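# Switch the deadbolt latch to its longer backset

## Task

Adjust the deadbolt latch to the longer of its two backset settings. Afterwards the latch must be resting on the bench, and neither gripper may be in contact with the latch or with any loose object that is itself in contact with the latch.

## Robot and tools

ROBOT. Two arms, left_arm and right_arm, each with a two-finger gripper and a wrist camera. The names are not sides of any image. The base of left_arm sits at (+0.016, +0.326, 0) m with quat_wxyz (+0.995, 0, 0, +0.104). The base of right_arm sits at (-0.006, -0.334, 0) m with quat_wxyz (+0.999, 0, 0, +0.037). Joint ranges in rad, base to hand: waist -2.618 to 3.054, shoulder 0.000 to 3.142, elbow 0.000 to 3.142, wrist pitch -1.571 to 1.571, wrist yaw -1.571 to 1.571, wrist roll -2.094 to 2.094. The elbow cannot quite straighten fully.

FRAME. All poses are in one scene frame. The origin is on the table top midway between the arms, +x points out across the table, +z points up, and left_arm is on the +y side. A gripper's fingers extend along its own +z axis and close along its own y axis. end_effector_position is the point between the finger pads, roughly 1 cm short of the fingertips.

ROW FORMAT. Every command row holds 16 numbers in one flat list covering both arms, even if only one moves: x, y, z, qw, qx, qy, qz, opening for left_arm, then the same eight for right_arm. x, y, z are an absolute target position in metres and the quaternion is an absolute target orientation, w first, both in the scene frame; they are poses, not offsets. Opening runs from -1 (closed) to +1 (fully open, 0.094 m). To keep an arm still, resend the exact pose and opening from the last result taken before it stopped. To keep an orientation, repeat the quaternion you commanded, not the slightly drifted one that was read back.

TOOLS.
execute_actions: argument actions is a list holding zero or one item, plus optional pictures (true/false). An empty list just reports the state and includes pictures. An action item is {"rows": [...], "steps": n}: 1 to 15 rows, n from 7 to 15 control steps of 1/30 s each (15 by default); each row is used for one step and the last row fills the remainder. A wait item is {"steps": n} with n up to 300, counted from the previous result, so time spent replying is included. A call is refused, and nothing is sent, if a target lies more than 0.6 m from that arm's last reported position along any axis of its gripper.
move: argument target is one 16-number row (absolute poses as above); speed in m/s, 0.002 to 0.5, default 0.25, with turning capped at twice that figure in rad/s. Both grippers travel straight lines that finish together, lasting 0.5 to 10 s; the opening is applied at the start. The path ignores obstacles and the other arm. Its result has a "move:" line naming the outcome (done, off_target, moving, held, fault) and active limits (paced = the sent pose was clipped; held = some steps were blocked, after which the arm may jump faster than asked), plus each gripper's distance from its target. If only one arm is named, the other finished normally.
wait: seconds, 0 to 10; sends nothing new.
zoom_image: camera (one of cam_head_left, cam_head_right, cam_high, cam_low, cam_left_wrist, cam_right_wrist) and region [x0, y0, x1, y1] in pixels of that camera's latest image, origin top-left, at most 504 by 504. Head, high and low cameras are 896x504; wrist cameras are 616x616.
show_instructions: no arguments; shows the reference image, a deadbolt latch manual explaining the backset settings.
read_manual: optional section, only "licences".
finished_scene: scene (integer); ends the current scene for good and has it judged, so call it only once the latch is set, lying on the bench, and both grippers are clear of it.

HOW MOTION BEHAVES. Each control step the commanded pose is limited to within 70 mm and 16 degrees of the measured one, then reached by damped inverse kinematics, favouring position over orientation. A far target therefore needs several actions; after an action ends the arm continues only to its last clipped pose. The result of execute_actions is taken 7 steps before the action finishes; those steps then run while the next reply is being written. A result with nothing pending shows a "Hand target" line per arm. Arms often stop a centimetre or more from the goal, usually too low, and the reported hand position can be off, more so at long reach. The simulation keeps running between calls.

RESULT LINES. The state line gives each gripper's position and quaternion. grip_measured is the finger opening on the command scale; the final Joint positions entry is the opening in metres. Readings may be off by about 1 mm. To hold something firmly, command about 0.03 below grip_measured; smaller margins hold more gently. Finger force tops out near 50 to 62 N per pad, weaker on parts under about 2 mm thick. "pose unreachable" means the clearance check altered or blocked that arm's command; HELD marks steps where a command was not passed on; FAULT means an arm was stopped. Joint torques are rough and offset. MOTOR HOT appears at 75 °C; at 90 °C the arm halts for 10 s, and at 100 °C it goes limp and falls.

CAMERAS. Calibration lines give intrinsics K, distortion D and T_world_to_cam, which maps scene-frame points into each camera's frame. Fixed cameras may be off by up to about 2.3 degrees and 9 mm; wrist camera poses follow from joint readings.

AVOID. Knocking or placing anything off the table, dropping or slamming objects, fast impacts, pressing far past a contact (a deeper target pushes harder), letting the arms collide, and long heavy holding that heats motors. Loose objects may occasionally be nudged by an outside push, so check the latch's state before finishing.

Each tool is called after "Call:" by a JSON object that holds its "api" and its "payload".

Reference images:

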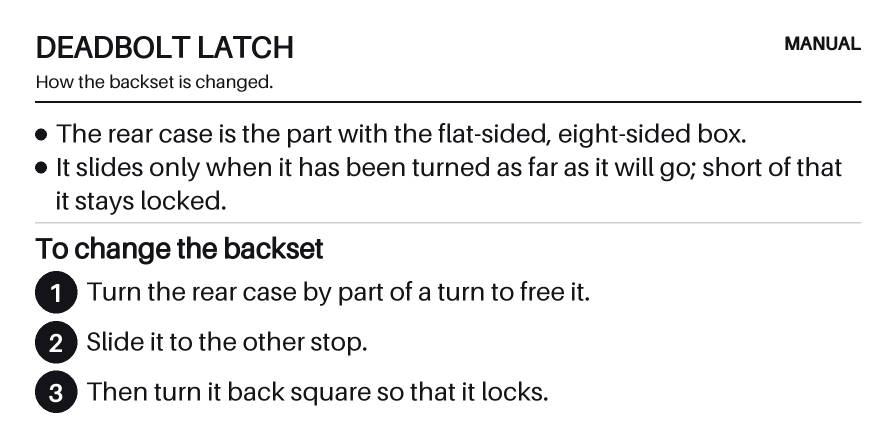

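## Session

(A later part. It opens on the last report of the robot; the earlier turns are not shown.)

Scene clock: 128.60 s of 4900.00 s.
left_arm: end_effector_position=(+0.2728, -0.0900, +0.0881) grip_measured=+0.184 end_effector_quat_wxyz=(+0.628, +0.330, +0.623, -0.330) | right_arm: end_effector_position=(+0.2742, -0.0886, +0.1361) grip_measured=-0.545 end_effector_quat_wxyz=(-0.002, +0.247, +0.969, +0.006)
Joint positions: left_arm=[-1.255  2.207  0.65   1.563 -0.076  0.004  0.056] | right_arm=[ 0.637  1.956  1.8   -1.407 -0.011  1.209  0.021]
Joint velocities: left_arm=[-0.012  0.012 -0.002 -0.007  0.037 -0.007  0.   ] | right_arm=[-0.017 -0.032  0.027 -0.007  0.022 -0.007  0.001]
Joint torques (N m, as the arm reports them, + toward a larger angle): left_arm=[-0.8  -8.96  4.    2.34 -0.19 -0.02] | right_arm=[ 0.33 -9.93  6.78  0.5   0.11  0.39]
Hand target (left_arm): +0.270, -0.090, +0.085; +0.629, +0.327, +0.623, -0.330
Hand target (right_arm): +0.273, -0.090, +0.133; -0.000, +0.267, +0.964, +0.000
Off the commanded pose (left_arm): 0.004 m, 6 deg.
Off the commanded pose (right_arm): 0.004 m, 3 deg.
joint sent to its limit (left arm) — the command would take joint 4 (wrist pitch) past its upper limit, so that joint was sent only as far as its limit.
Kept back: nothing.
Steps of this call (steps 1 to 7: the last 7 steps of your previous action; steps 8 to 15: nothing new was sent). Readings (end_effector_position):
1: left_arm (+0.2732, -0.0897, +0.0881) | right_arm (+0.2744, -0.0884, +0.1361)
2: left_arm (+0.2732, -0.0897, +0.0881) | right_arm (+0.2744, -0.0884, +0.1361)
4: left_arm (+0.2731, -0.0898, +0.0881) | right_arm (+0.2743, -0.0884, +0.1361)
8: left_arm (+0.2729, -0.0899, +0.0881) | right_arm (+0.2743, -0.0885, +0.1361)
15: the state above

Call:
{"api": "execute_actions", "payload": {"actions": [{"rows": [[0.27, -0.09, 0.085, 0.6576, 0.3115, 0.5921, -0.3460, 0.10, 0.273, -0.090, 0.170, 0.0, 0.28, 0.96, 0.0, -0.75]], "steps": 15}]}}

Call:
{"api": "execute_actions", "payload": {"actions": [{"steps": 15}]}}

Scene clock: 129.23 s of 4900.00 s.
left_arm: end_effector_position=(+0.2722, -0.0919, +0.0988) grip_measured=+0.184 end_effector_quat_wxyz=(+0.637, +0.324, +0.611, -0.341) | right_arm: end_effector_position=(+0.2731, -0.0896, +0.1532) grip_measured=-0.545 end_effector_quat_wxyz=(-0.008, +0.258, +0.966, -0.004)
Joint positions: left_arm=[-1.256  2.203  0.656  1.591 -0.069 -0.001  0.056] | right_arm=[ 0.638  1.983  1.907 -1.509 -0.008  1.234  0.021]
Joint velocities: left_arm=[ 0.002 -0.007  0.002  0.022 -0.007 -0.007  0.   ] | right_arm=[ 0.007  0.105  0.095 -0.183 -0.007  0.007  0.   ]
Joint torques (N m, as the arm reports them, + toward a larger angle): left_arm=[-0.67 -8.74  3.46  2.04 -0.28  0.08] | right_arm=[  0.09 -11.37  12.15   0.05   0.06   0.35]
joint sent to its limit (left arm) — the command would take joint 4 (wrist pitch) past its upper limit, so that joint was sent only as far as its limit.
Steps of this call (steps 1 to 11: nothing new was sent; steps 12 to 19: the first 8 steps of this action). Readings (end_effector_position):
12: left_arm (+0.2724, -0.0903, +0.0889) | right_arm (+0.2738, -0.0888, +0.1385)
13: left_arm (+0.2720, -0.0905, +0.0916) | right_arm (+0.2737, -0.0888, +0.1419)
15: left_arm (+0.2722, -0.0908, +0.0967) | right_arm (+0.2736, -0.0886, +0.1493)
19: the state above

Scene clock: 129.73 s of 4900.00 s.
left_arm: end_effector_position=(+0.2713, -0.0925, +0.0988) grip_measured=+0.184 end_effector_quat_wxyz=(+0.635, +0.324, +0.611, -0.344) | right_arm: end_effector_position=(+0.2725, -0.0901, +0.1532) grip_measured=-0.545 end_effector_quat_wxyz=(-0.010, +0.261, +0.965, -0.007)
Joint positions: left_arm=[-1.256  2.203  0.656  1.591 -0.063 -0.005  0.056] | right_arm=[ 0.638  1.988  1.914 -1.519 -0.008  1.24   0.021]
Joint velocities: left_arm=[-0.012 -0.012  0.012  0.007 -0.037 -0.022  0.   ] | right_arm=[ 0.012  0.017  0.012 -0.022 -0.007  0.022  0.   ]
Joint torques (N m, as the arm reports them, + toward a larger angle): left_arm=[-0.71 -8.73  3.48  2.05 -0.3   0.08] | right_arm=[  0.26 -11.29  12.18  -0.04   0.11   0.34]
Hand target (left_arm): +0.270, -0.090, +0.085; +0.629, +0.327, +0.623, -0.330
Hand target (right_arm): +0.273, -0.090, +0.170; +0.000, +0.280, +0.960, +0.001
Off the commanded pose (left_arm): 0.014 m, 4 deg.
Off the commanded pose (right_arm): 0.017 m, 3 deg.
joint sent to its limit (left arm) — the command would take joint 4 (wrist pitch) past its upper limit, so that joint was sent only as far as its limit.
Kept back: nothing.
Steps of this call (steps 1 to 7: the last 7 steps of your previous action; steps 8 to 15: nothing new was sent). Readings (end_effector_position):
1: left_arm (+0.2721, -0.0920, +0.0988) | right_arm (+0.2730, -0.0896, +0.1528)
2: left_arm (+0.2720, -0.0921, +0.0988) | right_arm (+0.2730, -0.0897, +0.1526)
4: left_arm (+0.2718, -0.0922, +0.0988) | right_arm (+0.2728, -0.0898, +0.1530)
8: left_arm (+0.2715, -0.0924, +0.0988) | right_arm (+0.2726, -0.0900, +0.1532)
15: the state above

Call:
{"api": "execute_actions", "payload": {"actions": []}}

Scene clock: 129.90 s of 4900.00 s.
left_arm: end_effector_position=(+0.2713, -0.0925, +0.0988) grip_measured=+0.184 end_effector_quat_wxyz=(+0.635, +0.324, +0.611, -0.344) | right_arm: end_effector_position=(+0.2725, -0.0901, +0.1532) grip_measured=-0.545 end_effector_quat_wxyz=(-0.010, +0.261, +0.965, -0.007)
Joint positions: left_arm=[-1.256  2.203  0.656  1.591 -0.063 -0.005  0.056] | right_arm=[ 0.638  1.988  1.914 -1.519 -0.008  1.24   0.021]
Joint velocities: left_arm=[-0.002 -0.012 -0.002  0.007  0.007  0.007 -0.   ] | right_arm=[-0.002  0.002 -0.007 -0.022 -0.095  0.037 -0.   ]
Joint torques (N m, as the arm reports them, + toward a larger angle): left_arm=[-0.65 -8.73  3.44  2.04 -0.31  0.08] | right_arm=[  0.17 -11.27  12.22   0.     0.09   0.32]
Hand target (left_arm): +0.270, -0.090, +0.085; +0.629, +0.327, +0.623, -0.330
Hand target (right_arm): +0.273, -0.090, +0.170; +0.000, +0.280, +0.960, +0.001
Off the commanded pose (left_arm): 0.014 m, 4 deg.
Off the commanded pose (right_arm): 0.017 m, 3 deg.
Kept back: nothing.
Steps of this call (steps 1 to 5: nothing new was sent). Readings (end_effector_position):
1: left_arm (+0.2713, -0.0925, +0.0988) | right_arm (+0.2725, -0.0901, +0.1532)
2: left_arm (+0.2713, -0.0925, +0.0988) | right_arm (+0.2725, -0.0901, +0.1532)
4: left_arm (+0.2713, -0.0925, +0.0988) | right_arm (+0.2725, -0.0901, +0.1532)
5: the state above
camera_calibration (this result's frames):
cam_left_wrist: T_world_to_cam=[[-0.782814, -0.524878, -0.334224, 0.194968], [-0.0426575, 0.581119, -0.8127, 0.173921], [0.620792, -0.621935, -0.477298, -0.081617], [0, 0, 0, 1]] pos_world=[0.21071, -0.0494947, 0.167553]
cam_right_wrist: T_world_to_cam=[[-0.304757, -0.952264, -0.0177721, 0.0109777], [-0.728786, 0.221142, 0.648048, 0.137769], [-0.613183, 0.21045, -0.761392, 0.422473], [0, 0, 0, 1]] pos_world=[0.362803, -0.108922, 0.232582]

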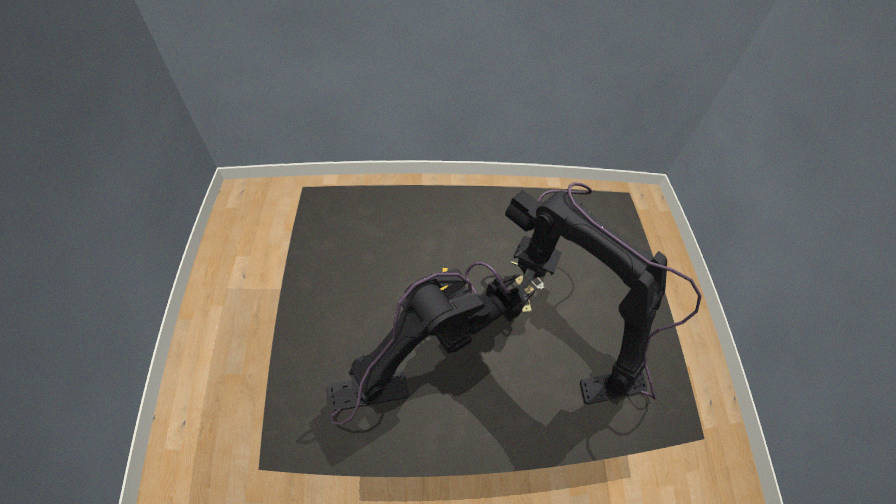

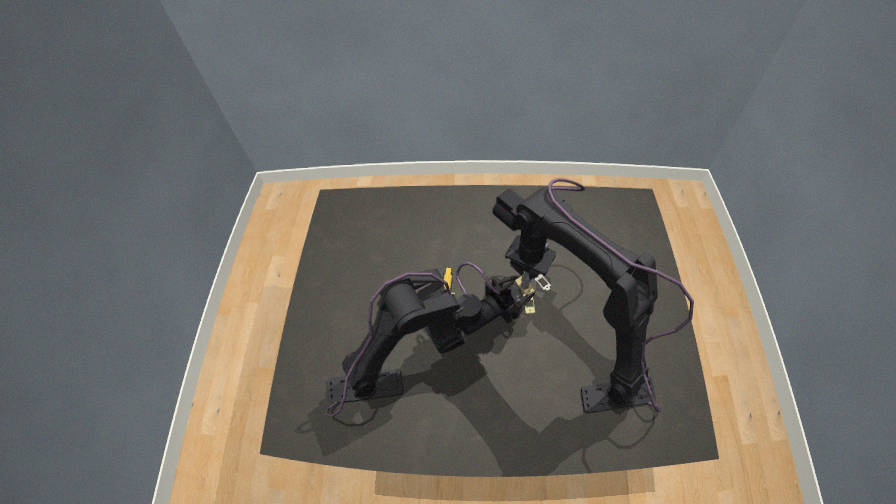

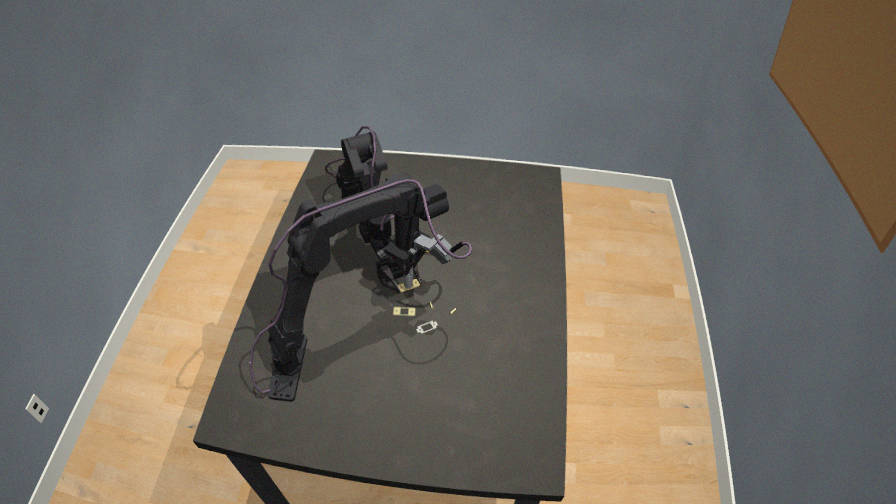

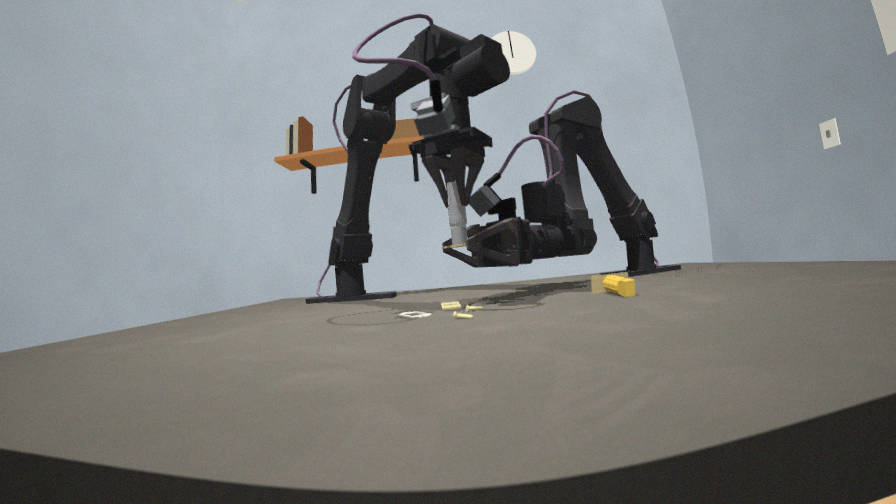

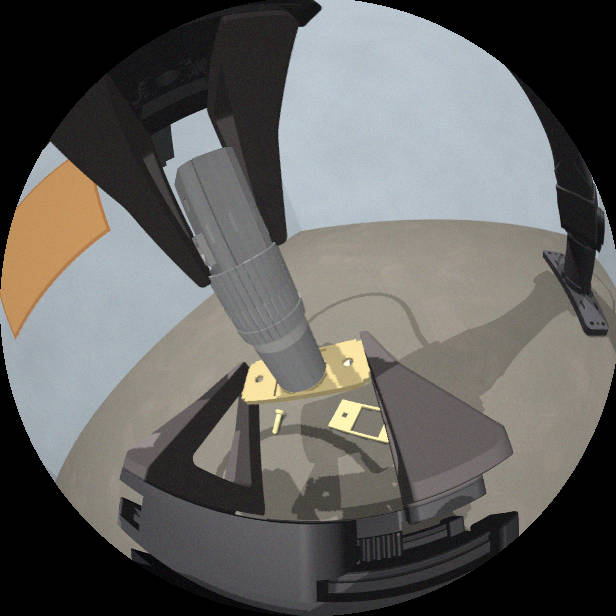

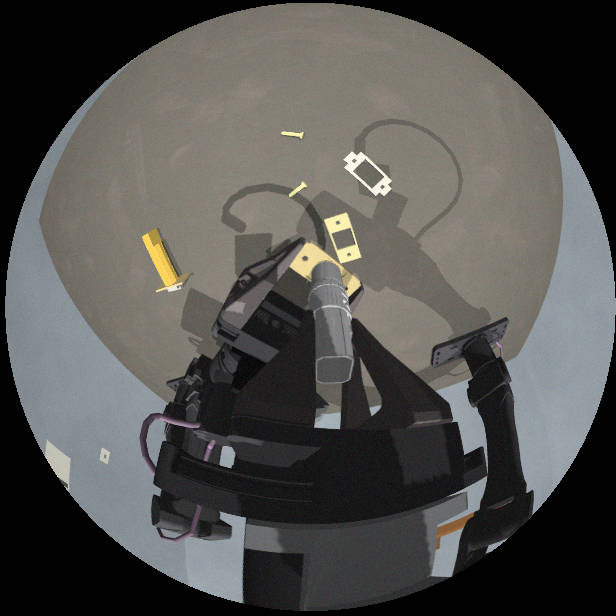

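Call:
{"api": "execute_actions", "payload": {"actions": [{"rows": [[0.27, -0.09, 0.085, 0.6576, 0.3115, 0.5921, -0.3460, 0.10, 0.273, -0.090, 0.190, 0.0, 0.28, 0.96, 0.0, -0.75]], "steps": 15}]}}

Call:
{"api": "execute_actions", "payload": {"actions": [{"steps": 15}]}}

Scene clock: 130.57 s of 4900.00 s.
left_arm: end_effector_position=(+0.2715, -0.0931, +0.1002) grip_measured=+0.184 end_effector_quat_wxyz=(+0.636, +0.324, +0.610, -0.345) | right_arm: end_effector_position=(+0.2725, -0.0904, +0.1609) grip_measured=-0.545 end_effector_quat_wxyz=(-0.008, +0.262, +0.965, -0.006)
Joint positions: left_arm=[-1.256  2.202  0.659  1.591 -0.063 -0.006  0.056] | right_arm=[ 0.638  1.989  1.946 -1.546 -0.007  1.242  0.021]
Joint velocities: left_arm=[-0.012  0.012 -0.002  0.037  0.022 -0.081 -0.002] | right_arm=[ 0.002 -0.012 -0.002  0.022 -0.007 -0.051 -0.   ]
Joint torques (N m, as the arm reports them, + toward a larger angle): left_arm=[-0.69 -8.6   3.35  2.05 -0.3   0.08] | right_arm=[  0.07 -13.46  12.67   0.02   0.07   0.27]
joint sent to its limit (left arm) — the command would take joint 4 (wrist pitch) past its upper limit, so that joint was sent only as far as its limit.
joint sent to its limit (right arm) — the command would take joint 4 (wrist pitch) past its lower limit, so that joint was sent only as far as its limit.
Steps of this call (steps 1 to 12: nothing new was sent; steps 13 to 20: the first 8 steps of this action). Readings (end_effector_position):
13: left_arm (+0.2712, -0.0926, +0.0988) | right_arm (+0.2725, -0.0901, +0.1544)
14: left_arm (+0.2712, -0.0926, +0.0988) | right_arm (+0.2726, -0.0900, +0.1559)
16: left_arm (+0.2713, -0.0926, +0.0989) | right_arm (+0.2727, -0.0899, +0.1596)
20: the state above

Scene clock: 131.07 s of 4900.00 s.
left_arm: end_effector_position=(+0.2715, -0.0931, +0.1002) grip_measured=+0.184 end_effector_quat_wxyz=(+0.636, +0.324, +0.610, -0.345) | right_arm: end_effector_position=(+0.2725, -0.0904, +0.1609) grip_measured=-0.545 end_effector_quat_wxyz=(-0.008, +0.262, +0.965, -0.006)
Joint positions: left_arm=[-1.256  2.202  0.659  1.591 -0.063 -0.006  0.056] | right_arm=[ 0.638  1.989  1.946 -1.546 -0.007  1.242  0.021]
Joint velocities: left_arm=[ 0.002 -0.022  0.002  0.022 -0.095 -0.037 -0.   ] | right_arm=[-0.017 -0.007  0.007 -0.007  0.022 -0.007 -0.   ]
Joint torques (N m, as the arm reports them, + toward a larger angle): left_arm=[-0.67 -8.56  3.34  2.04 -0.31  0.08] | right_arm=[  0.25 -13.6   12.61   0.     0.08   0.3 ]
Hand target (left_arm): +0.270, -0.090, +0.085; +0.629, +0.327, +0.623, -0.331
Hand target (right_arm): +0.272, -0.091, +0.188; +0.011, +0.279, +0.960, +0.018
Off the commanded pose (left_arm): 0.016 m, 3 deg.
Off the commanded pose (right_arm): 0.029 m, 2 deg.
joint sent to its limit (left arm) — the command would take joint 4 (wrist pitch) past its upper limit, so that joint was sent only as far as its limit.
joint sent to its limit (right arm) — the command would take joint 4 (wrist pitch) past its lower limit, so that joint was sent only as far as its limit.
Kept back: nothing.
Steps of this call (steps 1 to 7: the last 7 steps of your previous action; steps 8 to 15: nothing new was sent). Readings (end_effector_position):
1: left_arm (+0.2715, -0.0931, +0.1002) | right_arm (+0.2725, -0.0904, +0.1609)
2: left_arm (+0.2715, -0.0931, +0.1002) | right_arm (+0.2725, -0.0904, +0.1609)
4: left_arm (+0.2715, -0.0931, +0.1002) | right_arm (+0.2725, -0.0904, +0.1609)
8: left_arm (+0.2715, -0.0931, +0.1002) | right_arm (+0.2725, -0.0904, +0.1609)
15: the state above

Call:
{"api": "move", "payload": {"target": [0.27, -0.09, 0.085, 0.6576, 0.3115, 0.5921, -0.3460, 0.10, 0.273, -0.090, 0.172, 0.0, -0.272, 0.962, 0.0, -0.75], "speed": 0.25}}

Scene clock: 134.23 s of 4900.00 s.
left_arm: end_effector_position=(+0.2750, -0.0909, +0.1012) grip_measured=+0.184 end_effector_quat_wxyz=(+0.641, +0.317, +0.612, -0.337) | right_arm: end_effector_position=(+0.2745, -0.0896, +0.1599) grip_measured=-0.545 end_effector_quat_wxyz=(-0.007, -0.251, +0.968, -0.002)
Joint positions: left_arm=[-1.256  2.2    0.659  1.591 -0.086 -0.003  0.056] | right_arm=[ 0.638  1.992  1.946 -1.539 -0.003  0.203  0.021]
Joint velocities: left_arm=[-0.012 -0.007 -0.002  0.007 -0.007 -0.037  0.   ] | right_arm=[-0.012 -0.012  0.007 -0.081  0.051  0.022 -0.001]
Joint torques (N m, as the arm reports them, + toward a larger angle): left_arm=[-0.71 -8.4   3.35  2.04 -0.08  0.03] | right_arm=[  0.27 -11.23  10.51   0.08   0.04  -0.33]
Hand target (left_arm): +0.270, -0.090, +0.085; +0.629, +0.327, +0.623, -0.330
Hand target (right_arm): +0.273, -0.090, +0.172; +0.001, -0.272, +0.962, -0.000
Off the commanded pose (left_arm): 0.017 m, 3 deg.
Off the commanded pose (right_arm): 0.012 m, 3 deg.
joint sent to its limit (left arm) — the command would take joint 4 (wrist pitch) past its upper limit, so that joint was sent only as far as its limit.
Kept back: nothing.
move: off_target (left_arm, right_arm)
camera_calibration (this result's frames):
cam_left_wrist: T_world_to_cam=[[-0.769481, -0.543571, -0.335306, 0.194175], [-0.0519767, 0.576563, -0.815397, 0.177528], [0.636551, -0.610005, -0.471908, -0.0855694], [0, 0, 0, 1]] pos_world=[0.213111, -0.0490063, 0.169483]
cam_right_wrist: T_world_to_cam=[[0.664345, -0.746554, -0.0360968, -0.23251], [-0.555946, -0.525852, 0.643742, 0.0210783], [-0.499569, -0.407599, -0.764391, 0.342581], [0, 0, 0, 1]] pos_world=[0.337328, -0.0228612, 0.239904]

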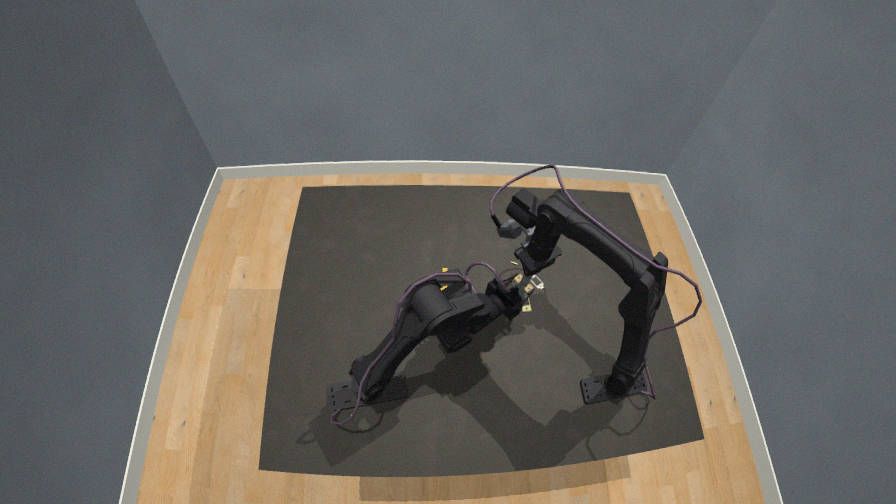

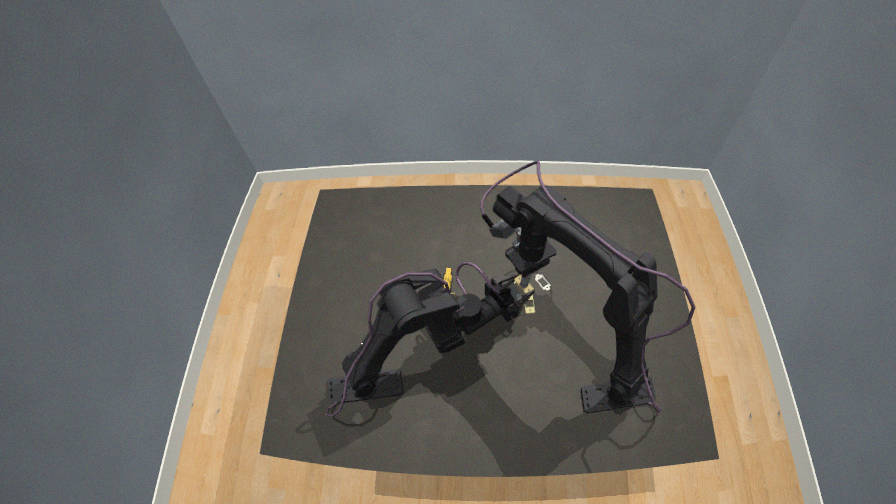

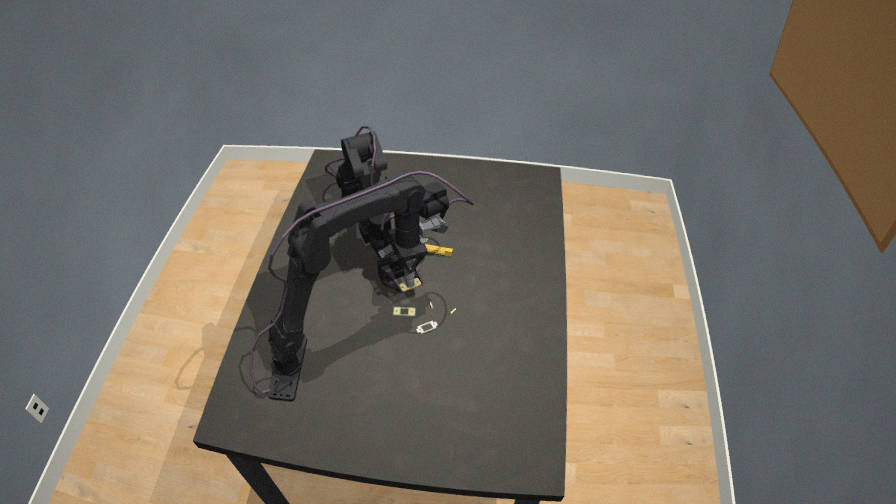

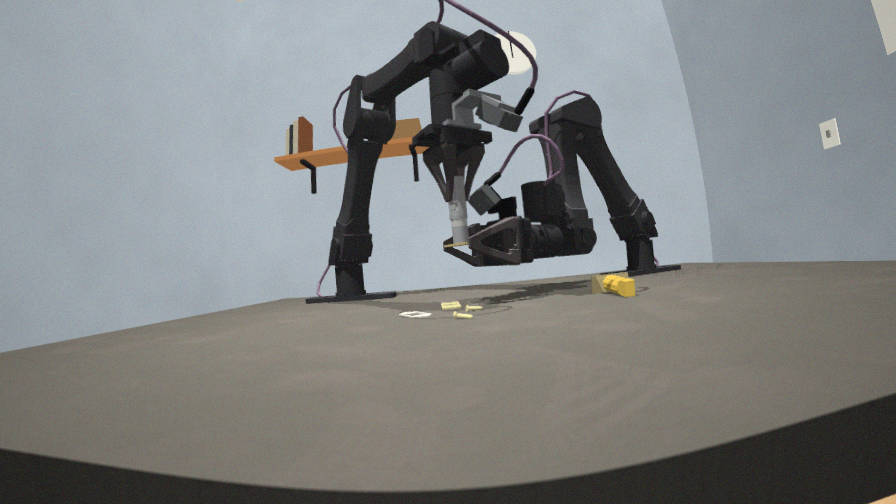

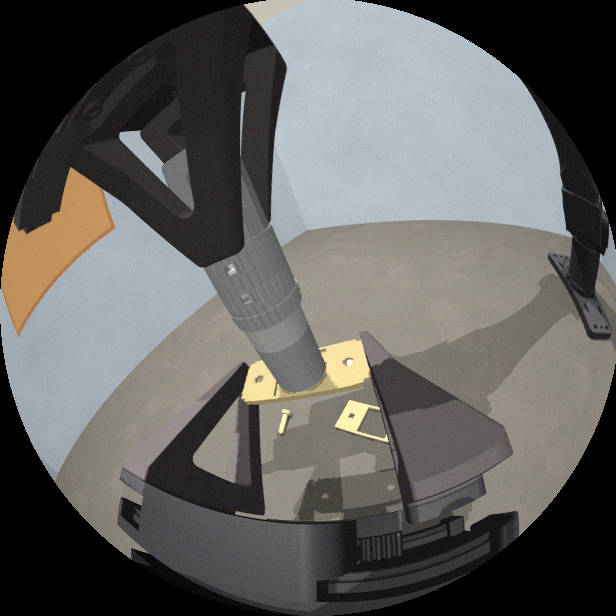

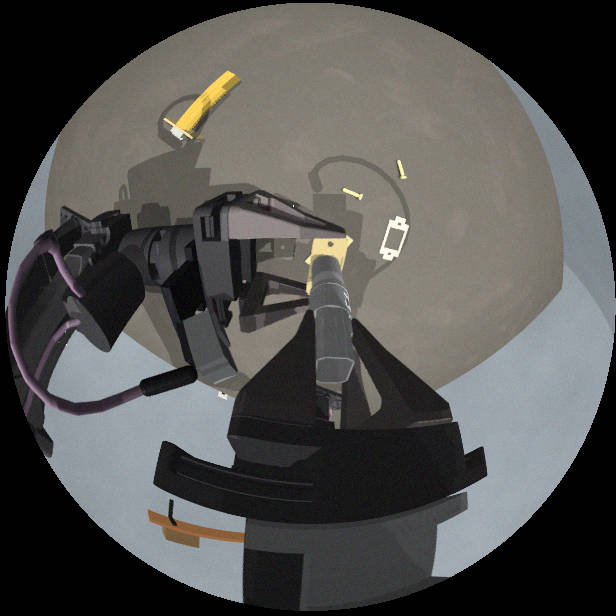

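Call:
{"api": "execute_actions", "payload": {"actions": [{"rows": [[0.27, -0.09, 0.085, 0.6576, 0.3115, 0.5921, -0.3460, 0.10, 0.2745, -0.0896, 0.160, 0.0, -0.251, 0.968, 0.0, 0.0]], "steps": 12}]}}

Call:
{"api": "move", "payload": {"target": [0.27, -0.09, 0.085, 0.6576, 0.3115, 0.5921, -0.3460, 0.10, 0.25, -0.13, 0.235, 0.0, -0.251, 0.968, 0.0, 0.0], "speed": 0.15}}

Scene clock: 134.67 s of 4900.00 s.
left_arm: end_effector_position=(+0.2750, -0.0907, +0.0956) grip_measured=+0.184 end_effector_quat_wxyz=(+0.637, +0.320, +0.616, -0.334) | right_arm: end_effector_position=(+0.2756, -0.0888, +0.1599) grip_measured=-0.004 end_effector_quat_wxyz=(-0.004, -0.252, +0.968, -0.001)
Joint positions: left_arm=[-1.256  2.21   0.659  1.587 -0.086 -0.001  0.056] | right_arm=[ 0.638  1.992  1.946 -1.533 -0.002  0.203  0.047]
Joint velocities: left_arm=[-0.012  0.056  0.002 -0.022 -0.007  0.051 -0.001] | right_arm=[ 0.007  0.002  0.017  0.066 -0.022  0.022  0.001]
Joint torques (N m, as the arm reports them, + toward a larger angle): left_arm=[-0.76 -9.5   3.25  2.18 -0.08  0.04] | right_arm=[  0.   -11.51   5.64   0.53   0.05  -0.01]
joint sent to its limit (left arm) — the command would take joint 4 (wrist pitch) past its upper limit, so that joint was sent only as far as its limit.
Steps of this call (steps 1 to 8: nothing new was sent; steps 9 to 13: the first 5 steps of this action). Readings (end_effector_position):
9: left_arm (+0.2751, -0.0908, +0.1012) | right_arm (+0.2749, -0.0894, +0.1599)
10: left_arm (+0.2751, -0.0908, +0.1001) | right_arm (+0.2752, -0.0891, +0.1599)
12: left_arm (+0.2750, -0.0908, +0.0970) | right_arm (+0.2755, -0.0889, +0.1599)
13: the state above

Scene clock: 136.00 s of 4900.00 s.
left_arm: end_effector_position=(+0.2750, -0.0907, +0.0930) grip_measured=+0.184 end_effector_quat_wxyz=(+0.635, +0.321, +0.619, -0.333) | right_arm: end_effector_position=(+0.2520, -0.1243, +0.2369) grip_measured=-0.002 end_effector_quat_wxyz=(+0.078, -0.251, +0.964, +0.037)
Joint positions: left_arm=[-1.256  2.213  0.659  1.582 -0.086 -0.001  0.056] | right_arm=[ 0.603  1.719  1.895 -1.574 -0.002  0.168  0.047]
Joint velocities: left_arm=[-0.002 -0.012  0.027 -0.095 -0.051 -0.022 -0.   ] | right_arm=[-0.012 -0.002  0.007 -0.022  0.022  0.007 -0.001]
Joint torques (N m, as the arm reports them, + toward a larger angle): left_arm=[-0.77 -9.49  3.22  2.13 -0.09  0.02] | right_arm=[-0.47 -8.11  5.7   0.74  0.05 -0.07]
Hand target (left_arm): +0.270, -0.090, +0.085; +0.629, +0.326, +0.623, -0.330
Hand target (right_arm): +0.249, -0.129, +0.233; +0.070, -0.251, +0.965, +0.031
Off your previous action's commanded pose (left_arm): 0.009 m, 4 deg at its last step (step 7 of this call).
Off your previous action's commanded pose (right_arm): 0.002 m, 0 deg at its last step (step 7 of this call).
Off the commanded pose (left_arm): 0.009 m, 4 deg.
Off the commanded pose (right_arm): 0.006 m, 10 deg.
joint sent to its limit (left arm) — the command would take joint 4 (wrist pitch) past its upper limit, so that joint was sent only as far as its limit.
joint sent to its limit (right arm) — the command would take joint 4 (wrist pitch) past its lower limit, so that joint was sent only as far as its limit.
Kept back: nothing.
move: off_target (left_arm, right_arm)
camera_calibration (this result's frames):
cam_left_wrist: T_world_to_cam=[[-0.772394, -0.537633, -0.338169, 0.193179], [-0.0604983, 0.592285, -0.803454, 0.173373], [0.632256, -0.600124, -0.490003, -0.0855391], [0, 0, 0, 1]] pos_world=[0.213782, -0.0501604, 0.16271]
cam_right_wrist: T_world_to_cam=[[0.669747, -0.742134, -0.0260105, -0.243902], [-0.638234, -0.59318, 0.490708, -0.0106098], [-0.3796, -0.312049, -0.870936, 0.383006], [0, 0, 0, 1]] pos_world=[0.30197, -0.067785, 0.332436]

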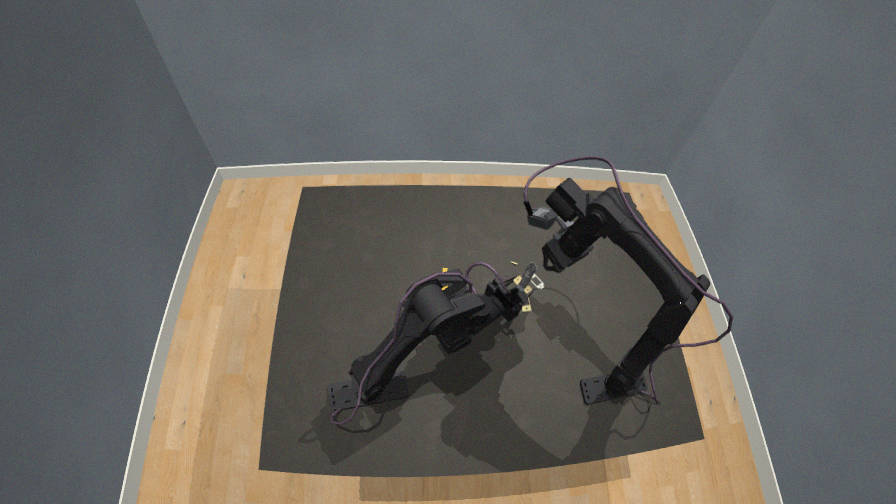

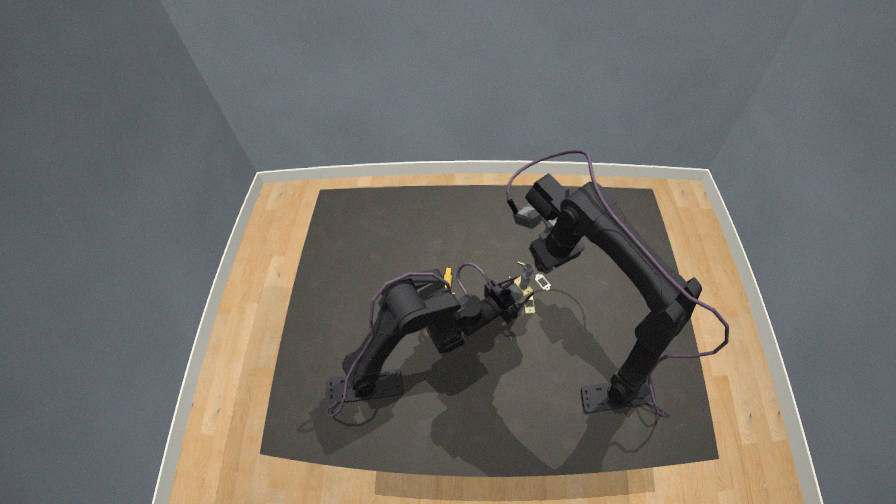

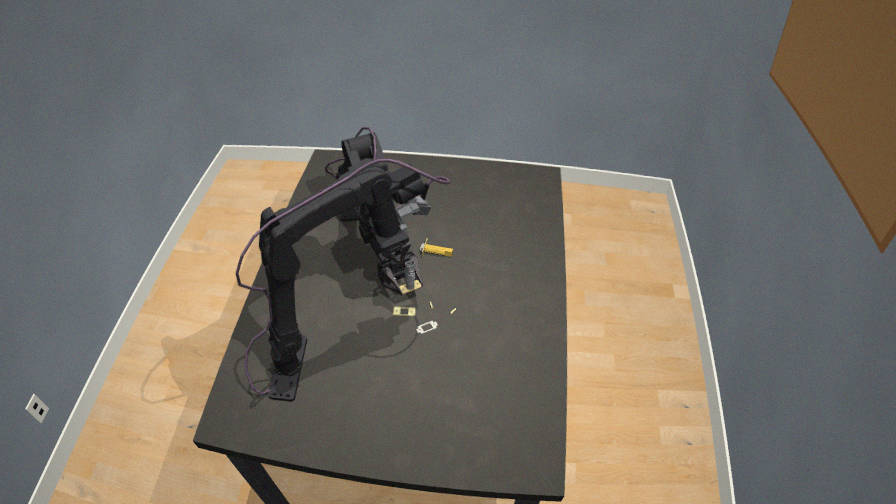

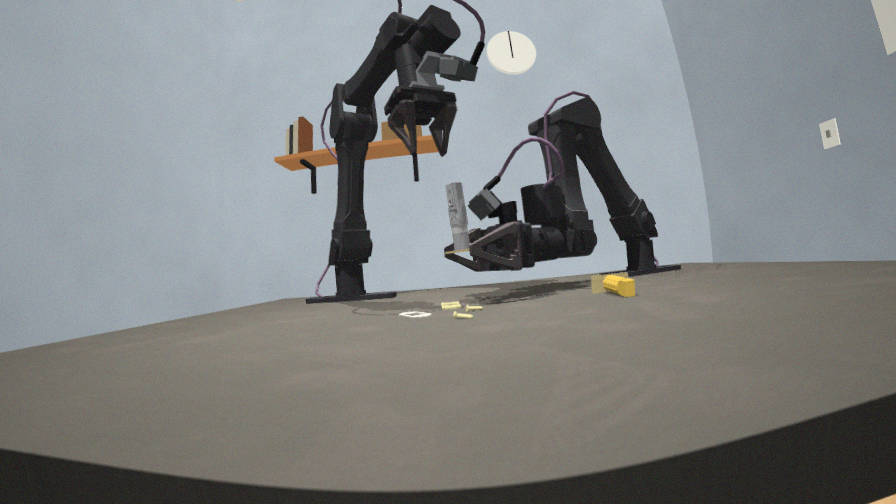

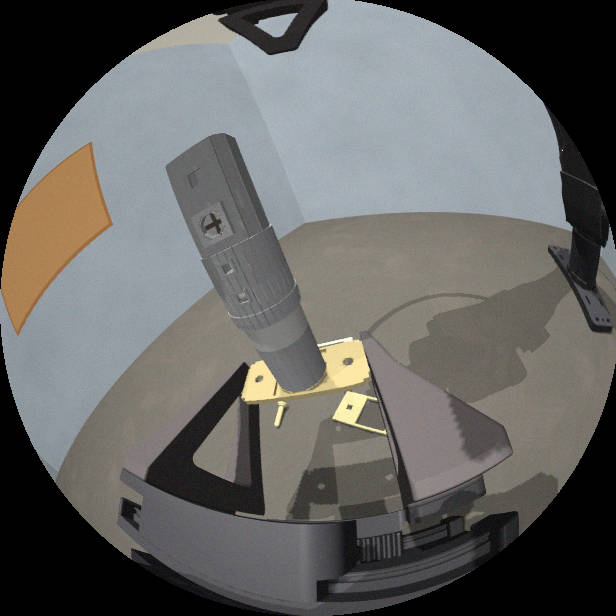

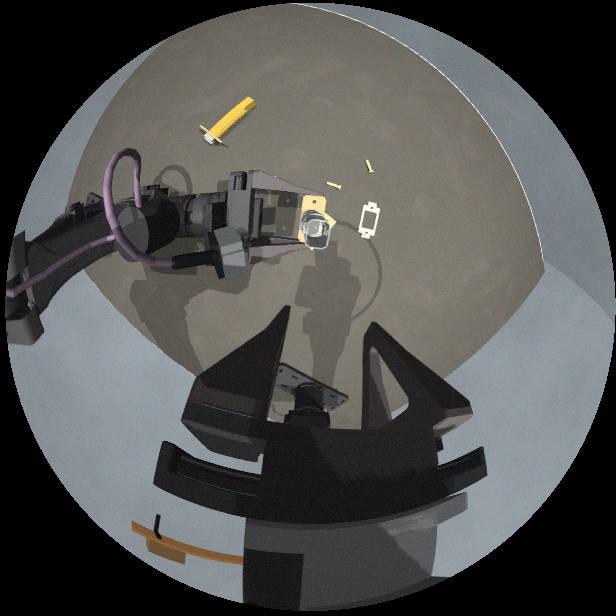

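Call:
{"api": "move", "payload": {"target": [0.22, -0.01, 0.075, 0.0, 0.09, 0.996, 0.0, 0.10, 0.18, -0.24, 0.25, 0.0, 0.0, 0.98, 0.2, 0.0], "speed": 0.2}}

Scene clock: 143.30 s of 4900.00 s.
left_arm: end_effector_position=(+0.2201, -0.0136, +0.0686) grip_measured=+0.184 end_effector_quat_wxyz=(-0.003, +0.104, +0.995, -0.008) | right_arm: end_effector_position=(+0.1856, -0.2350, +0.2510) grip_measured=-0.002 end_effector_quat_wxyz=(+0.075, +0.013, +0.975, +0.207)
Joint positions: left_arm=[-1.233  2.06   1.681 -1.183  0.015 -0.817  0.056] | right_arm=[ 0.083  1.208  1.441 -1.573 -0.382  0.228  0.047]
Joint velocities: left_arm=[-0.002 -0.007  0.022 -0.007 -0.022 -0.081 -0.001] | right_arm=[-0.007  0.002  0.002 -0.007 -0.066 -0.007 -0.001]
Joint torques (N m, as the arm reports them, + toward a larger angle): left_arm=[  0.77 -11.1    9.58   0.2    0.04  -0.05] | right_arm=[-0.64 -3.91  5.49  0.85 -0.31 -0.11]
Hand target (left_arm): +0.223, -0.013, +0.070; -0.008, +0.095, +0.995, -0.007
Hand target (right_arm): +0.179, -0.235, +0.249; +0.070, +0.013, +0.975, +0.211
Off the commanded pose (left_arm): 0.007 m, 2 deg.
Off the commanded pose (right_arm): 0.008 m, 9 deg.
joint sent to its limit (right arm) — the command would take joint 4 (wrist pitch) past its lower limit, so that joint was sent only as far as its limit.
Kept back: nothing.
move: off_target (right_arm)
camera_calibration (this result's frames):
cam_left_wrist: T_world_to_cam=[[-0.528629, -0.84839, 0.0280241, 0.100939], [-0.705783, 0.457634, 0.540778, 0.152794], [-0.471616, 0.266092, -0.840698, 0.262262], [0, 0, 0, 1]] pos_world=[0.284885, -0.054074, 0.135027]
cam_right_wrist: T_world_to_cam=[[0.225123, -0.890729, -0.394869, -0.141022], [-0.836885, -0.384309, 0.389782, -0.014303], [-0.498941, 0.242711, -0.831955, 0.478237], [0, 0, 0, 1]] pos_world=[0.258389, -0.247182, 0.347761]

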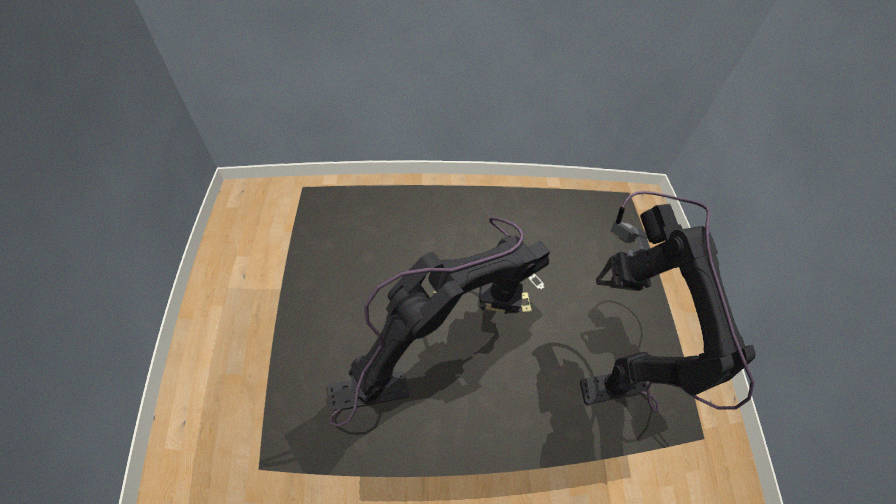

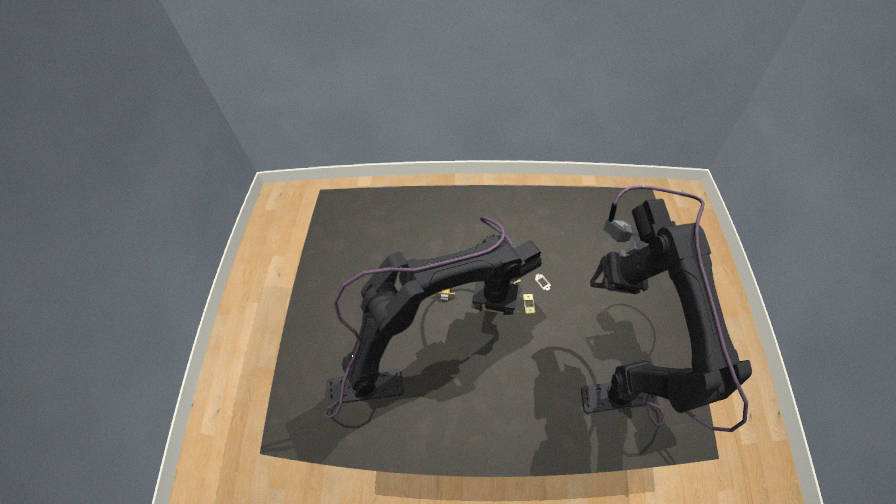

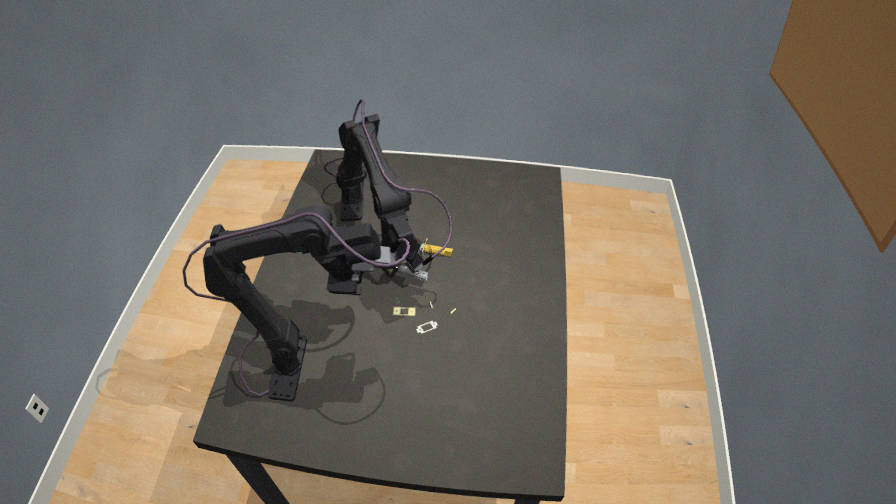

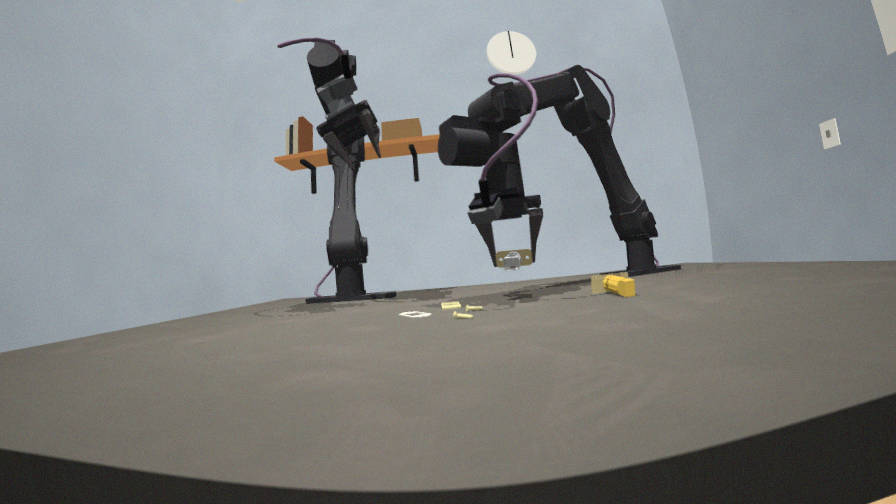

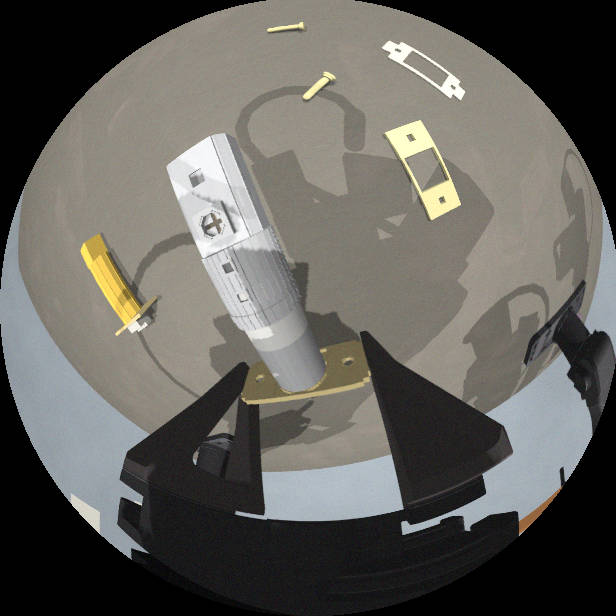

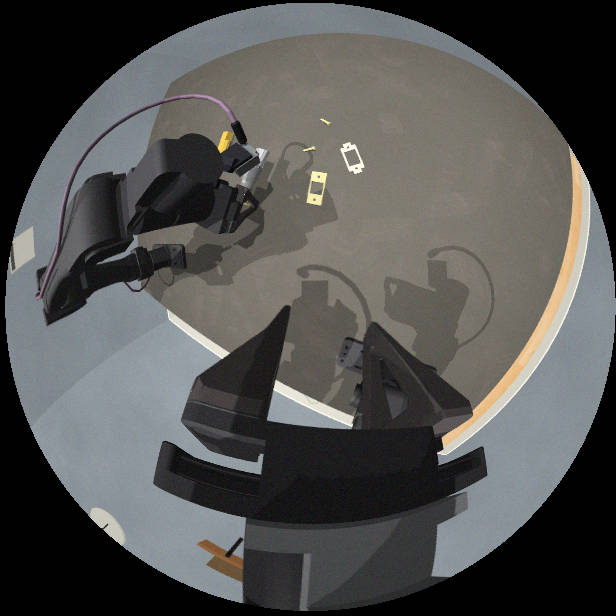

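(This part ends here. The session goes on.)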